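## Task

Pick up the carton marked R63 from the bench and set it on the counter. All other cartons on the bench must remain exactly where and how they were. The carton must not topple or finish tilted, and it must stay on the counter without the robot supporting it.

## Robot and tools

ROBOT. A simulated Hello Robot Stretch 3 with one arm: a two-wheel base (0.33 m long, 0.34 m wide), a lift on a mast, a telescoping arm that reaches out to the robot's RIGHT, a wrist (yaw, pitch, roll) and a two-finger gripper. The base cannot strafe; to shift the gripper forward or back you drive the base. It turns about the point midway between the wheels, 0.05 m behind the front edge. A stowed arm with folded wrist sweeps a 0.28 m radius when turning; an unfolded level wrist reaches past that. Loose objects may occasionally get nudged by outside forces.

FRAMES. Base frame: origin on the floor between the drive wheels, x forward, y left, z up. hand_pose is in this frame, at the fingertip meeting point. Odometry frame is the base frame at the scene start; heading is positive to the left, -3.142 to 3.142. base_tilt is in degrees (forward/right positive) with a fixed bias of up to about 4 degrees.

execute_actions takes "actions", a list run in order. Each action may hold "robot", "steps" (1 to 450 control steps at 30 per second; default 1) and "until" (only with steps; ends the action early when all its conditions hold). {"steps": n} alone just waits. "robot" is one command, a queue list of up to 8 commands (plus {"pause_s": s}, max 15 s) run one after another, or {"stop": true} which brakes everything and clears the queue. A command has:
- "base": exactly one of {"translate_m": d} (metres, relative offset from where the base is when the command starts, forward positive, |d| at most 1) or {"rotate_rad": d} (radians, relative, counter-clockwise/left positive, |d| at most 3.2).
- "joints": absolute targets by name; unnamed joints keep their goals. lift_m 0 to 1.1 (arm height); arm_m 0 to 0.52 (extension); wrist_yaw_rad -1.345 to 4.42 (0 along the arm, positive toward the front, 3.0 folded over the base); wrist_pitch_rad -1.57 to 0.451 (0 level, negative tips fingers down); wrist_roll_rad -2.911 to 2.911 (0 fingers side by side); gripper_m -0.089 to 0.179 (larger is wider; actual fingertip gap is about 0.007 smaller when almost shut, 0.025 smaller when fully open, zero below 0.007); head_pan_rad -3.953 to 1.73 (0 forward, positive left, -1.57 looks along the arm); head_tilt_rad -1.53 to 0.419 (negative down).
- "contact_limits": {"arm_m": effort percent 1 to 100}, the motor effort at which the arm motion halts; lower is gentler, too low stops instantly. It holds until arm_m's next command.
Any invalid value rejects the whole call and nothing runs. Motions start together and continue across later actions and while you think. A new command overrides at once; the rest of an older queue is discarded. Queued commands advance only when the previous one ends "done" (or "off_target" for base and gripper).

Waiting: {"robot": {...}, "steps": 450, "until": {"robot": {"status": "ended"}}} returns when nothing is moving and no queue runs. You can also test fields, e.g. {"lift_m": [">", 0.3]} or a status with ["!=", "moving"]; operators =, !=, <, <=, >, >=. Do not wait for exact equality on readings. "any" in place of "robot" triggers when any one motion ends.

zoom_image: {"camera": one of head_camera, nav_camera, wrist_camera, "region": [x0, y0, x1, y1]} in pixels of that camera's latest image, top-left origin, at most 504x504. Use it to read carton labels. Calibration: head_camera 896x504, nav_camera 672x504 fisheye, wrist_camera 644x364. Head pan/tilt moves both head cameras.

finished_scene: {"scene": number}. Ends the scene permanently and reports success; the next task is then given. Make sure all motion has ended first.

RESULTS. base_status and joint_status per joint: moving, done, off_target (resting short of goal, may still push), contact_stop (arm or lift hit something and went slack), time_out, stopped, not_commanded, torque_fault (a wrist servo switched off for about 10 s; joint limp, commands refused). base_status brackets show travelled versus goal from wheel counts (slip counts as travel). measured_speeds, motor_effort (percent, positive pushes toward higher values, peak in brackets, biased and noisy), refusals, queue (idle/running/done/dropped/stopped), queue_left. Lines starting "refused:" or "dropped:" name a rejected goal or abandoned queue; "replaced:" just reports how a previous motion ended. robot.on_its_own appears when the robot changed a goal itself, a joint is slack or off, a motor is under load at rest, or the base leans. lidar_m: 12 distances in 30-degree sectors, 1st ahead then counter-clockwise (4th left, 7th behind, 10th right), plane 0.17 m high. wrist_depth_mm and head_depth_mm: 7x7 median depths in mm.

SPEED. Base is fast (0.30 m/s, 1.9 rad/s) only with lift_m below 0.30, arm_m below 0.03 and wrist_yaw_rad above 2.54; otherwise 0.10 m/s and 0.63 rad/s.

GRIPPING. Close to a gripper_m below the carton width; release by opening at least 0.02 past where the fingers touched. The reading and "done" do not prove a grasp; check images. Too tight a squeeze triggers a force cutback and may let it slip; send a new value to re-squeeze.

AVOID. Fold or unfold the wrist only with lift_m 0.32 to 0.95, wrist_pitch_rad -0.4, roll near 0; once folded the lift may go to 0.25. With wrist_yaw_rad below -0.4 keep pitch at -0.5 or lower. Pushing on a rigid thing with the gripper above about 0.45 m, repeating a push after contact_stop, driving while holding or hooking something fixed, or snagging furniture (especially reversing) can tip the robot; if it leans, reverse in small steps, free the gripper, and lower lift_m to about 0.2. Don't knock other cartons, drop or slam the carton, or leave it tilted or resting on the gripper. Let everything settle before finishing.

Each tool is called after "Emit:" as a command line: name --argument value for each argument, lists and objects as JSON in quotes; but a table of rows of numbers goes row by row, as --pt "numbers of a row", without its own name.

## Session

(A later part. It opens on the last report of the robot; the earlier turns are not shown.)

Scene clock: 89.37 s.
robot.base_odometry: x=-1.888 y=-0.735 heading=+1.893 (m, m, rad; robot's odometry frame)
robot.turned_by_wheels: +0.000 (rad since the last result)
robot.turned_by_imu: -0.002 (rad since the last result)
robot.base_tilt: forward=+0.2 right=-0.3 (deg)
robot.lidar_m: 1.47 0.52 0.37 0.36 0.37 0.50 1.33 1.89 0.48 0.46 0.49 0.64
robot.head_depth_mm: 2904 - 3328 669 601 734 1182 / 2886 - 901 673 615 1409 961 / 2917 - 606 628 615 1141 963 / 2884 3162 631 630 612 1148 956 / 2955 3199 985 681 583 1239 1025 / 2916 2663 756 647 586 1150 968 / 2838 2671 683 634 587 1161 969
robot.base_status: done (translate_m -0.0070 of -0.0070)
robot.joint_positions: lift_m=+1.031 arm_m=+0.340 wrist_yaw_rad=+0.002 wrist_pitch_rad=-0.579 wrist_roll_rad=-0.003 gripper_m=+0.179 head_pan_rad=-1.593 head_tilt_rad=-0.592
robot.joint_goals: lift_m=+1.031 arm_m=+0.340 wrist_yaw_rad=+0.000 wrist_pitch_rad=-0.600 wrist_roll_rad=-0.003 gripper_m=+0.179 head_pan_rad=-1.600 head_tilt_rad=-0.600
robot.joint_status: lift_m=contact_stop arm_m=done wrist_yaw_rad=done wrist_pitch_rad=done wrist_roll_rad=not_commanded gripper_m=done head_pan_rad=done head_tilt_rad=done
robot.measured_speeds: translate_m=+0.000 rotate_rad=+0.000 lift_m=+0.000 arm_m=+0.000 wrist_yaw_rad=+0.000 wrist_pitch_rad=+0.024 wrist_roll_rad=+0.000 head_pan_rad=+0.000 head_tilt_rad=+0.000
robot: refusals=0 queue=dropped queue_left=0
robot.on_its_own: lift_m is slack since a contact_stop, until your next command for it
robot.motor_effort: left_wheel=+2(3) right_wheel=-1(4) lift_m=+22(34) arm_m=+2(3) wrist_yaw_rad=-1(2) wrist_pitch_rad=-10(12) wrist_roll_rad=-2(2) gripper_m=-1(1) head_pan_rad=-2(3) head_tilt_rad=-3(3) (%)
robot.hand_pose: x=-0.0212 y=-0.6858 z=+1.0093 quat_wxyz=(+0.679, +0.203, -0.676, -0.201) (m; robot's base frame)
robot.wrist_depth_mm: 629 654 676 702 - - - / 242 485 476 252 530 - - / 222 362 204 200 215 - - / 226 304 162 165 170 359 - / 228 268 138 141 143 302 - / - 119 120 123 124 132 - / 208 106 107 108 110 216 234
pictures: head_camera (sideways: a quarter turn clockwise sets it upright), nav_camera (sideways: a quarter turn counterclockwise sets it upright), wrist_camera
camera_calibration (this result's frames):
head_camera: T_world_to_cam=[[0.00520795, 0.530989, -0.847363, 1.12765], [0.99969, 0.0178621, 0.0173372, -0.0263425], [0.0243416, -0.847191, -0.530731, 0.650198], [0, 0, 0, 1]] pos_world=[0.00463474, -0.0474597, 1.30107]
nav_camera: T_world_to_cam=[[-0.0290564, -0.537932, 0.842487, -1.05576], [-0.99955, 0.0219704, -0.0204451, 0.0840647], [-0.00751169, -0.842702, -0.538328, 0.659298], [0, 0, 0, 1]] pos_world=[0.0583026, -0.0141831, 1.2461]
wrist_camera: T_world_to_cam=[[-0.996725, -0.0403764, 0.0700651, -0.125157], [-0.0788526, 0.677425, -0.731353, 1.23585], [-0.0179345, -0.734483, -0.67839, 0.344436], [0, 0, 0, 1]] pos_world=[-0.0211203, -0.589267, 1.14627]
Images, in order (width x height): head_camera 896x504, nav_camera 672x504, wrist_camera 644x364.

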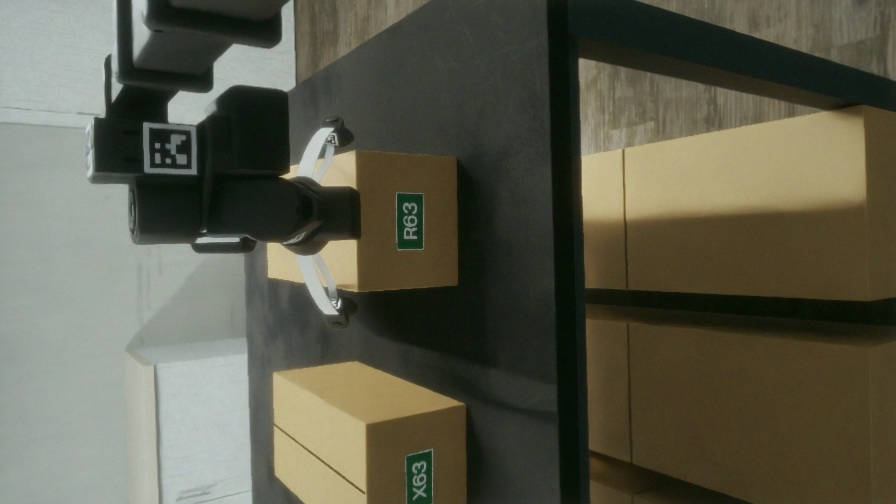

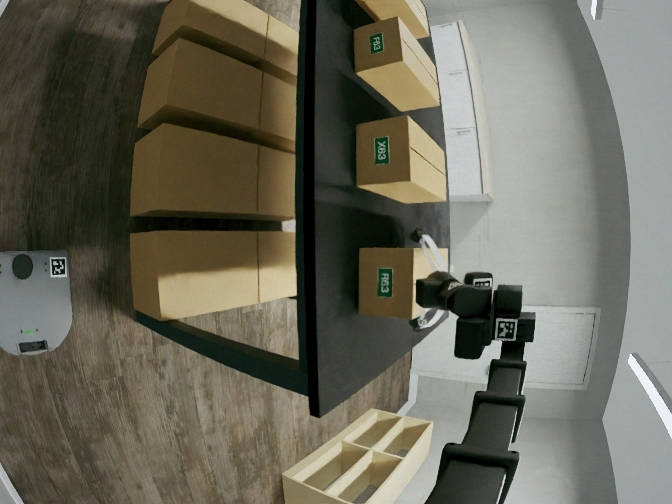

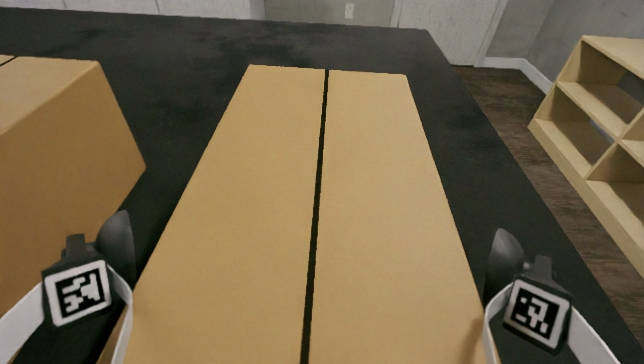

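The fingers rest on the top, which also braces against pivoting. Grip.

Emit:
execute_actions --actions '[{"robot":[{"joints":{"lift_m":1.035}},{"joints":{"gripper_m":0.02}},{"joints":{"lift_m":1.085}}],"steps":450,"until":{"robot":{"status":"ended"}}}]'

Scene clock: 97.03 s.
robot.base_odometry: x=-1.888 y=-0.735 heading=+1.893 (m, m, rad; robot's odometry frame)
robot.turned_by_wheels: +0.000 (rad since the last result)
robot.turned_by_imu: -0.002 (rad since the last result)
robot.base_tilt: forward=+0.2 right=-0.3 (deg)
robot.lidar_m: 1.48 0.52 0.37 0.36 0.37 0.50 1.33 1.89 0.48 0.46 0.49 0.64
robot.head_depth_mm: - 3253 3259 668 602 732 1171 / - 3300 948 671 613 1402 953 / - - 584 622 613 1139 963 / 2912 3256 584 626 613 1133 965 / 2963 3137 981 682 583 1242 1029 / 2907 2653 759 644 584 1150 966 / 2878 2652 682 632 588 1153 970
robot.base_status: done (translate_m -0.0070 of -0.0070)
robot.joint_positions: lift_m=+1.084 arm_m=+0.340 wrist_yaw_rad=+0.001 wrist_pitch_rad=-0.618 wrist_roll_rad=-0.002 gripper_m=+0.027 head_pan_rad=-1.593 head_tilt_rad=-0.592
robot.joint_goals: lift_m=+1.085 arm_m=+0.340 wrist_yaw_rad=+0.000 wrist_pitch_rad=-0.600 wrist_roll_rad=-0.002 gripper_m=+0.024 head_pan_rad=-1.600 head_tilt_rad=-0.600
robot.joint_status: lift_m=done arm_m=done wrist_yaw_rad=done wrist_pitch_rad=done wrist_roll_rad=not_commanded gripper_m=off_target head_pan_rad=done head_tilt_rad=done
robot.measured_speeds: translate_m=+0.000 rotate_rad=+0.000 lift_m=+0.000 arm_m=+0.000 wrist_yaw_rad=+0.000 wrist_pitch_rad=+0.000 wrist_roll_rad=+0.000 head_pan_rad=+0.000 head_tilt_rad=+0.000
robot: refusals=0 queue=done queue_left=0
robot.on_its_own: gripper_m is held at +0.024, not at your +0.020, by its stall guard, which is still easing
robot.motor_effort: left_wheel=+1(2) right_wheel=-1(2) lift_m=+33(31) arm_m=+2(3) wrist_yaw_rad=+0(1) wrist_pitch_rad=+8(17) wrist_roll_rad=-2(2) gripper_m=-50(99) head_pan_rad=-2(2) head_tilt_rad=-2(3) (%)
robot.hand_pose: x=-0.0214 y=-0.6796 z=+1.0551 quat_wxyz=(+0.675, +0.216, -0.672, -0.215) (m; robot's base frame)
robot.wrist_depth_mm: 678 698 723 - - - - / 526 542 553 259 597 - - / 251 410 212 206 229 - - / 227 325 171 172 181 - - / 229 280 146 148 151 357 - / 222 127 128 130 132 306 - / 247 115 114 116 117 259 -
pictures: head_camera (sideways: a quarter turn clockwise sets it upright), nav_camera (sideways: a quarter turn counterclockwise sets it upright), wrist_camera
camera_calibration (this result's frames):
head_camera: T_world_to_cam=[[0.0052076, 0.530996, -0.847358, 1.12765], [0.99969, 0.0178629, 0.0173376, -0.0263429], [0.0243425, -0.847186, -0.530738, 0.650207], [0, 0, 0, 1]] pos_world=[0.00463479, -0.0474597, 1.30107]
nav_camera: T_world_to_cam=[[-0.029056, -0.537939, 0.842483, -1.05576], [-0.99955, 0.0219696, -0.0204451, 0.0840647], [-0.00751078, -0.842697, -0.538335, 0.659307], [0, 0, 0, 1]] pos_world=[0.0583027, -0.0141826, 1.2461]
wrist_camera: T_world_to_cam=[[-0.996814, -0.0415768, 0.0680709, -0.127055], [-0.0775423, 0.705131, -0.704825, 1.25592], [-0.0186945, -0.707857, -0.706108, 0.427347], [0, 0, 0, 1]] pos_world=[-0.021275, -0.588367, 1.1956]
Images, in order (width x height): head_camera 896x504, nav_camera 672x504, wrist_camera 644x364.

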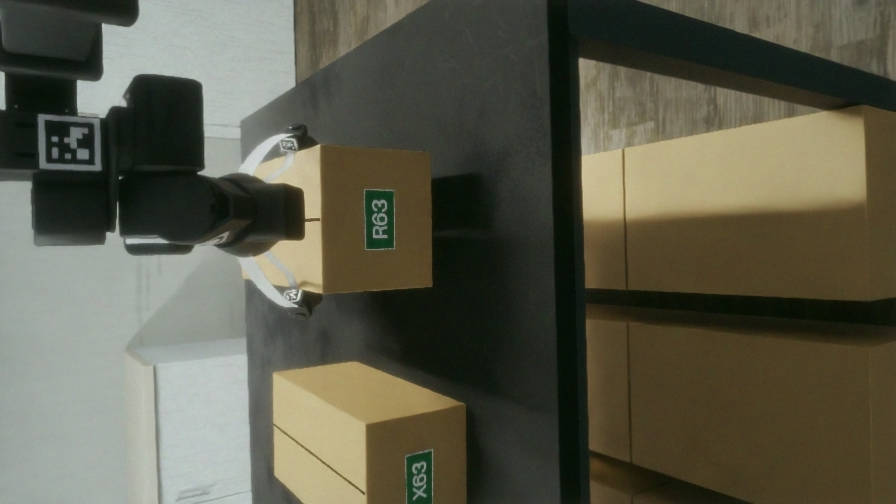

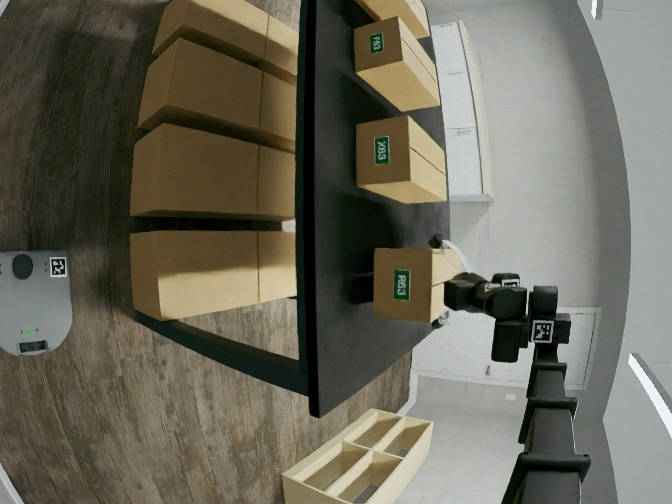

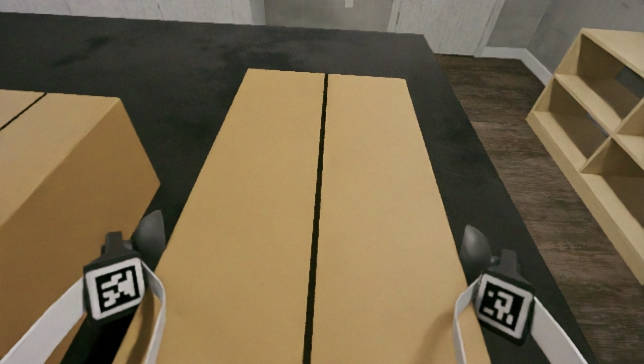

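Emit:
execute_actions --actions '[{"robot":[{"base":{"translate_m":-0.63},"joints":{"gripper_m":0.045,"lift_m":1.097,"arm_m":0.02,"head_pan_rad":0.4,"head_tilt_rad":-0.7}},{"base":{"rotate_rad":-1.6}}],"steps":450,"until":{"robot":{"status":"ended"}}},{"robot":{"base":{"translate_m":0.7}},"steps":450,"until":{"robot":{"status":"ended"}}}]'

Scene clock: 121.97 s.
robot.base_odometry: x=-1.018 y=-1.130 heading=+0.294 (m, m, rad; robot's odometry frame)
robot.turned_by_wheels: -1.600 (rad since the last result)
robot.turned_by_imu: -1.577 (rad since the last result)
robot.base_tilt: forward=+0.2 right=-0.3 (deg)
robot.lidar_m: 2.70 0.68 0.48 0.46 0.48 1.10 1.05 1.08 1.29 1.24 0.95 1.38
robot.head_depth_mm: 2226 2482 2622 1987 1604 1349 1153 / 2338 2619 2660 1999 1611 1351 1161 / 2437 2750 2664 2034 1621 1359 1163 / 2454 2747 2706 2039 1641 1360 1158 / 2289 2347 2516 1946 1145 1284 1169 / 2349 2422 789 912 1635 1127 1122 / 2396 2555 795 642 1342 1083 966
robot.base_status: done (translate_m +0.7000 of +0.7000)
robot.joint_positions: lift_m=+1.096 arm_m=+0.020 wrist_yaw_rad=+0.001 wrist_pitch_rad=-0.619 wrist_roll_rad=-0.002 gripper_m=+0.105 head_pan_rad=+0.393 head_tilt_rad=-0.691
robot.joint_goals: lift_m=+1.097 arm_m=+0.020 wrist_yaw_rad=+0.000 wrist_pitch_rad=-0.600 wrist_roll_rad=-0.002 gripper_m=+0.104 head_pan_rad=+0.400 head_tilt_rad=-0.700
robot.joint_status: lift_m=done arm_m=done wrist_yaw_rad=done wrist_pitch_rad=done wrist_roll_rad=not_commanded gripper_m=done head_pan_rad=done head_tilt_rad=done
robot.measured_speeds: translate_m=+0.000 rotate_rad=+0.000 lift_m=+0.000 arm_m=+0.000 wrist_yaw_rad=+0.000 wrist_pitch_rad=+0.000 wrist_roll_rad=+0.000 head_pan_rad=+0.000 head_tilt_rad=+0.000
robot: refusals=0 queue=done queue_left=0
robot.on_its_own: gripper_m is held at +0.104, not at your +0.045, by its stall guard, which is not easing now
robot.motor_effort: left_wheel=+2(6) right_wheel=-1(4) lift_m=+33(30) arm_m=-4(3) wrist_yaw_rad=-1(1) wrist_pitch_rad=+8(9) wrist_roll_rad=-2(2) gripper_m=-21(99) head_pan_rad=+2(31) head_tilt_rad=-3(13) (%)
robot.hand_pose: x=-0.0214 y=-0.3601 z=+1.0669 quat_wxyz=(+0.675, +0.216, -0.672, -0.215) (m; robot's base frame)
robot.wrist_depth_mm: 908 911 938 919 918 933 937 / - - 982 254 985 - - / 927 - 211 204 224 - - / 852 988 169 172 180 - - / - 977 146 149 151 - - / - 126 128 130 132 - - / - 116 115 116 118 - -
pictures: head_camera (sideways: a quarter turn clockwise sets it upright), nav_camera (sideways: a quarter turn counterclockwise sets it upright), wrist_camera
camera_calibration (this result's frames):
head_camera: T_world_to_cam=[[-0.562691, -0.240395, -0.790942, 1.05756], [-0.417849, 0.908269, 0.0212111, -0.0227364], [0.713289, 0.34243, -0.611524, 0.751105], [0, 0, 0, 1]] pos_world=[0.0498244, 0.0176822, 1.29627]
nav_camera: T_world_to_cam=[[0.578187, 0.221176, 0.785354, -0.98498], [0.381241, -0.924251, -0.0203811, 0.0755559], [0.721356, 0.311193, -0.618712, 0.759428], [0, 0, 0, 1]] pos_world=[-0.0071204, 0.0513579, 1.24496]
wrist_camera: T_world_to_cam=[[-0.996815, -0.0416277, 0.0680283, -0.11455], [-0.0775323, 0.705726, -0.70423, 1.03855], [-0.0186939, -0.707261, -0.706706, 0.662705], [0, 0, 0, 1]] pos_world=[-0.0212757, -0.268998, 1.20751]
Images, in order (width x height): head_camera 896x504, nav_camera 672x504, wrist_camera 644x364.

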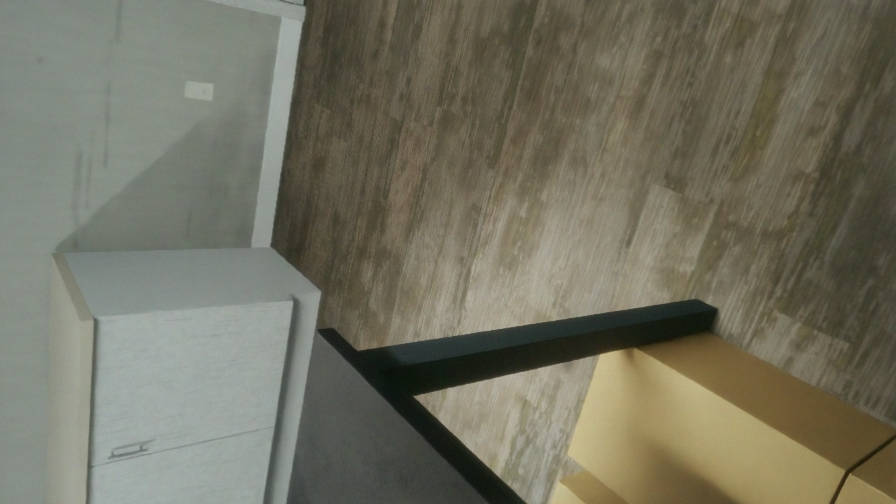

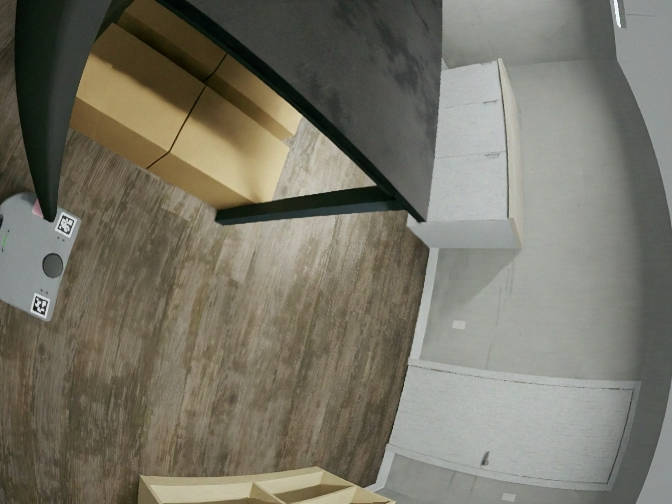

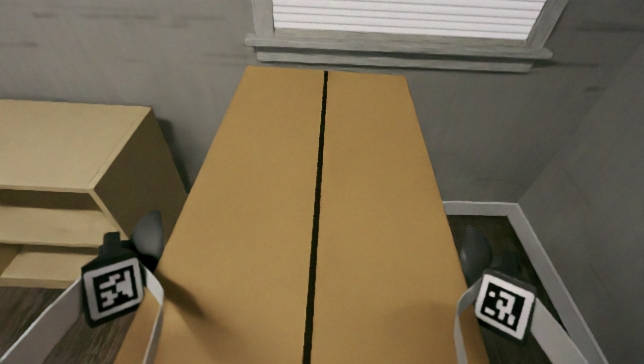

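Emit:
execute_actions --actions '[{"robot":[{"base":{"translate_m":0.9},"joints":{"head_pan_rad":-1.4}},{"base":{"rotate_rad":1.14}},{"base":{"translate_m":1}},{"base":{"translate_m":0.56}},{"base":{"rotate_rad":0.46}}],"steps":450},{"steps":450,"until":{"robot":{"status":"ended"}}},{"steps":450,"until":{"robot":{"status":"ended"}}}]'

Scene clock: 163.10 s.
robot.base_odometry: x=+0.057 y=+0.675 heading=+1.893 (m, m, rad; robot's odometry frame)
robot.turned_by_wheels: +1.600 (rad since the last result)
robot.turned_by_imu: +1.575 (rad since the last result)
robot.base_tilt: forward=+0.2 right=-0.2 (deg)
robot.lidar_m: 2.19 2.10 0.96 0.92 0.96 1.34 2.20 1.63 0.56 0.53 0.55 0.75
robot.head_depth_mm: 913 - - - 326 886 1136 / 929 1014 421 - 328 919 1142 / 948 1038 592 311 331 958 1159 / 967 1050 786 663 773 1002 1170 / 985 1071 793 666 824 1052 1167 / 1004 1101 794 695 863 1098 1171 / 1032 1121 805 718 888 1159 1173
robot.base_status: done (rotate_rad +0.4599 of +0.4600)
robot.joint_positions: lift_m=+1.096 arm_m=+0.020 wrist_yaw_rad=+0.001 wrist_pitch_rad=-0.619 wrist_roll_rad=-0.002 gripper_m=+0.105 head_pan_rad=-1.393 head_tilt_rad=-0.691
robot.joint_goals: lift_m=+1.097 arm_m=+0.020 wrist_yaw_rad=+0.000 wrist_pitch_rad=-0.600 wrist_roll_rad=-0.002 gripper_m=+0.104 head_pan_rad=-1.400 head_tilt_rad=-0.700
robot.joint_status: lift_m=done arm_m=done wrist_yaw_rad=done wrist_pitch_rad=done wrist_roll_rad=not_commanded gripper_m=done head_pan_rad=done head_tilt_rad=done
robot.measured_speeds: translate_m=+0.000 rotate_rad=+0.000 lift_m=+0.000 arm_m=+0.000 wrist_yaw_rad=+0.000 wrist_pitch_rad=+0.000 wrist_roll_rad=+0.000 head_pan_rad=+0.000 head_tilt_rad=+0.000
robot: refusals=0 queue=done queue_left=0
robot.on_its_own: gripper_m is held at +0.104, not at your +0.045, by its stall guard, which is not easing now
robot.motor_effort: left_wheel=-3(6) right_wheel=+3(6) lift_m=+33(33) arm_m=-4(4) wrist_yaw_rad=+0(0) wrist_pitch_rad=+8(9) wrist_roll_rad=-2(2) gripper_m=-22(21) head_pan_rad=-2(30) head_tilt_rad=-4(3) (%)
robot.hand_pose: x=-0.0214 y=-0.3601 z=+1.0669 quat_wxyz=(+0.675, +0.216, -0.672, -0.215) (m; robot's base frame)
robot.wrist_depth_mm: 712 740 765 790 806 828 817 / 563 577 565 253 628 923 913 / 459 468 211 205 225 - - / 391 397 169 172 180 - - / 481 403 146 148 150 - - / 619 126 128 130 133 - - / 903 116 115 116 118 - -
pictures: head_camera (sideways: a quarter turn clockwise sets it upright), nav_camera (sideways: a quarter turn counterclockwise sets it upright), wrist_camera
camera_calibration (this result's frames):
head_camera: T_world_to_cam=[[-0.114761, 0.601195, -0.790819, 1.05467], [0.976533, 0.214321, 0.0212188, -0.0312522], [0.182246, -0.769826, -0.611682, 0.75455], [0, 0, 0, 1]] pos_world=[0.0140404, -0.04649, 1.29626]
nav_camera: T_world_to_cam=[[0.0926773, -0.61223, 0.78523, -0.981857], [-0.984332, -0.175145, -0.0203807, 0.0838854], [0.150006, -0.771038, -0.618869, 0.763119], [0, 0, 0, 1]] pos_world=[0.0590942, 0.00196331, 1.24496]
wrist_camera: T_world_to_cam=[[-0.996814, -0.0416328, 0.068035, -0.114559], [-0.0775406, 0.705726, -0.704229, 1.03855], [-0.018695, -0.707261, -0.706706, 0.662704], [0, 0, 0, 1]] pos_world=[-0.0212752, -0.268998, 1.20751]
Images, in order (width x height): head_camera 896x504, nav_camera 672x504, wrist_camera 644x364.

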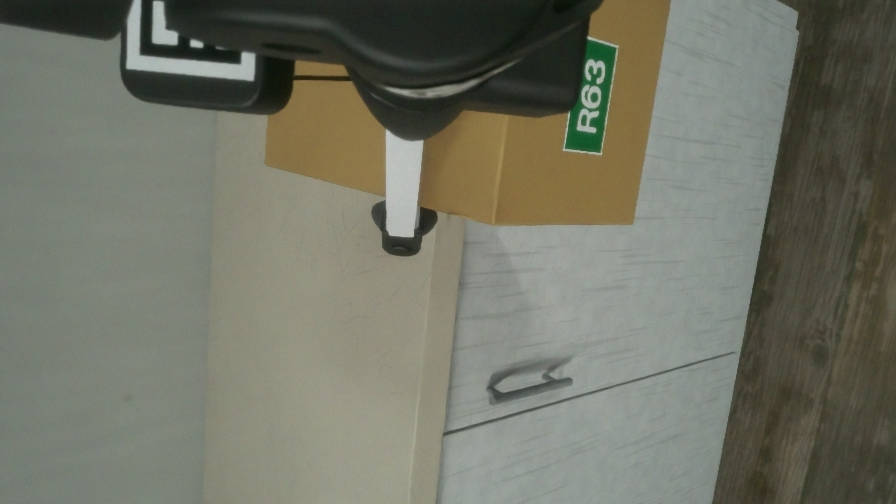

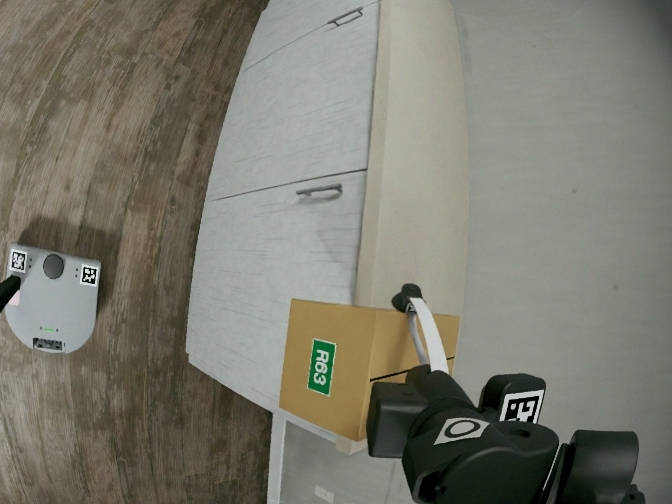

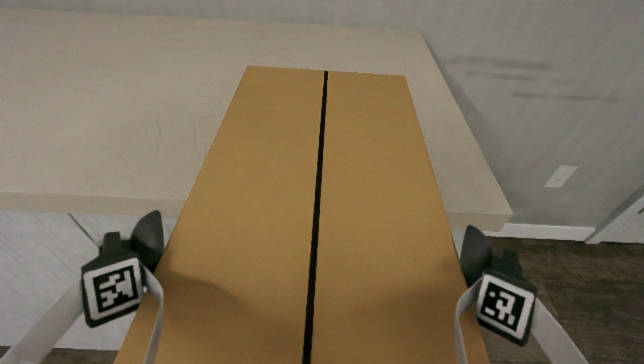

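Emit:
execute_actions --actions '[{"robot":[{"joints":{"arm_m":0.42}},{"joints":{"lift_m":1.045}},{"joints":{"lift_m":1.025}}],"steps":450,"until":{"robot":{"status":"ended"}}},{"robot":[{"joints":{"gripper_m":0.179}},{"joints":{"lift_m":1.095}},{"joints":{"arm_m":0.2}}],"steps":450,"until":{"robot":{"status":"ended"}}}]'

Emit:
finished_scene --scene 1

Scene clock: 186.50 s.
robot.base_odometry: x=+0.057 y=+0.675 heading=+1.893 (m, m, rad; robot's odometry frame)
robot.turned_by_wheels: +0.000 (rad since the last result)
robot.turned_by_imu: -0.003 (rad since the last result)
robot.base_tilt: forward=+0.2 right=-0.2 (deg)
robot.lidar_m: 2.18 2.09 0.96 0.92 0.96 1.34 2.20 1.62 0.56 0.54 0.56 0.76
robot.head_depth_mm: - - 695 607 716 884 1130 / 918 1007 679 632 739 919 1134 / 946 1034 719 635 765 962 1170 / 967 1052 784 663 790 1002 1168 / 987 1071 791 667 821 1051 1176 / 1009 1107 794 694 861 1102 1167 / 1023 1119 801 716 886 1156 1177
robot.base_status: done (rotate_rad +0.4599 of +0.4600)
robot.joint_positions: lift_m=+1.094 arm_m=+0.200 wrist_yaw_rad=+0.001 wrist_pitch_rad=-0.611 wrist_roll_rad=-0.002 gripper_m=+0.179 head_pan_rad=-1.393 head_tilt_rad=-0.691
robot.joint_goals: lift_m=+1.095 arm_m=+0.200 wrist_yaw_rad=+0.000 wrist_pitch_rad=-0.600 wrist_roll_rad=-0.002 gripper_m=+0.179 head_pan_rad=-1.400 head_tilt_rad=-0.700
robot.joint_status: lift_m=done arm_m=done wrist_yaw_rad=done wrist_pitch_rad=done wrist_roll_rad=not_commanded gripper_m=done head_pan_rad=done head_tilt_rad=done
robot.measured_speeds: translate_m=+0.000 rotate_rad=+0.000 lift_m=+0.000 arm_m=+0.000 wrist_yaw_rad=+0.000 wrist_pitch_rad=+0.000 wrist_roll_rad=+0.000 head_pan_rad=+0.000 head_tilt_rad=+0.000
robot: refusals=0 queue=done queue_left=0
robot.motor_effort: left_wheel=-1(2) right_wheel=+2(3) lift_m=+32(30) arm_m=-4(6) wrist_yaw_rad=-1(0) wrist_pitch_rad=+5(18) wrist_roll_rad=-2(2) gripper_m=+0(82) head_pan_rad=-2(3) head_tilt_rad=-4(4) (%)
robot.hand_pose: x=-0.0214 y=-0.5413 z=+1.0663 quat_wxyz=(+0.675, +0.213, -0.673, -0.213) (m; robot's base frame)
robot.wrist_depth_mm: 650 662 656 628 650 650 641 / 562 580 595 367 632 721 729 / 462 470 464 295 491 830 839 / 391 397 391 309 409 908 991 / 343 344 348 344 360 388 - / - 302 308 311 315 320 - / 263 270 275 279 280 279 -
pictures: head_camera (sideways: a quarter turn clockwise sets it upright), nav_camera (sideways: a quarter turn counterclockwise sets it upright), wrist_camera
replaced: robot.lift_m: its motion had ended contact_stop
camera_calibration (this result's frames):
head_camera: T_world_to_cam=[[-0.114666, 0.601257, -0.790785, 1.05462], [0.97657, 0.214153, 0.0212209, -0.0312551], [0.182108, -0.769824, -0.611726, 0.754608], [0, 0, 0, 1]] pos_world=[0.0140324, -0.0464911, 1.29626]
nav_camera: T_world_to_cam=[[0.0925803, -0.612288, 0.785196, -0.981812], [-0.984362, -0.174975, -0.0203806, 0.0838855], [0.149869, -0.77103, -0.618912, 0.763176], [0, 0, 0, 1]] pos_world=[0.059094, 0.00195734, 1.24496]
wrist_camera: T_world_to_cam=[[-0.996814, -0.0411411, 0.0683292, -0.122112], [-0.0775377, 0.700625, -0.709304, 1.16869], [-0.0186915, -0.712342, -0.701583, 0.525928], [0, 0, 0, 1]] pos_world=[-0.021275, -0.4492, 1.20629]
Images, in order (width x height): head_camera 896x504, nav_camera 672x504, wrist_camera 644x364.

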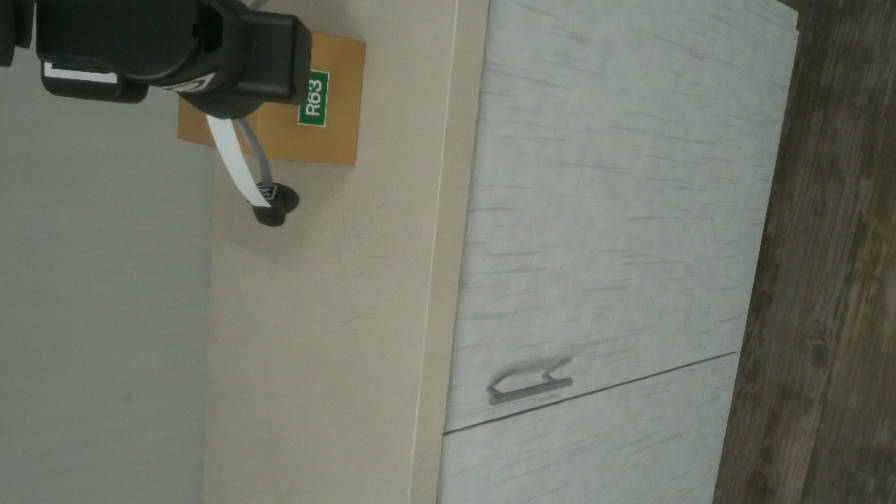

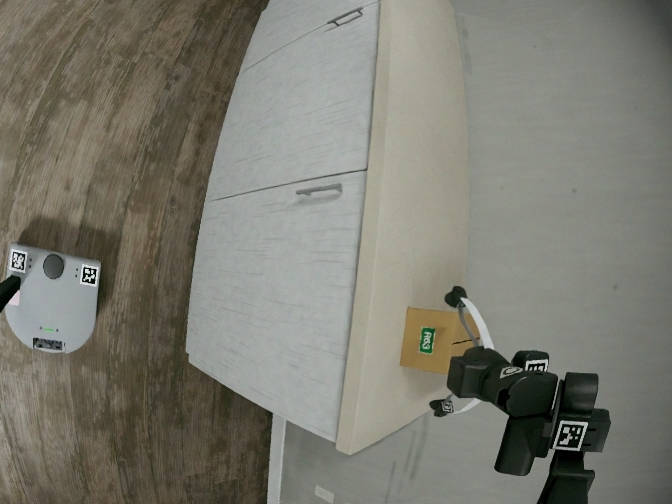

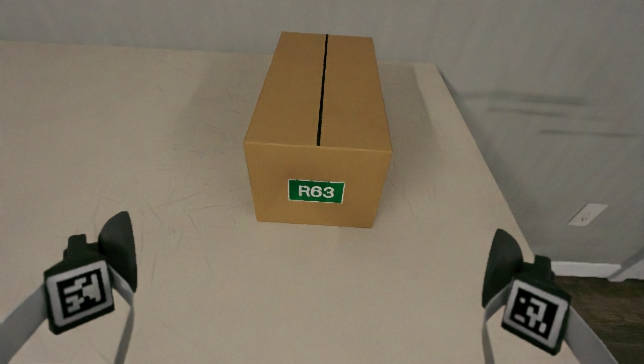

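The scene is finished: the task was done.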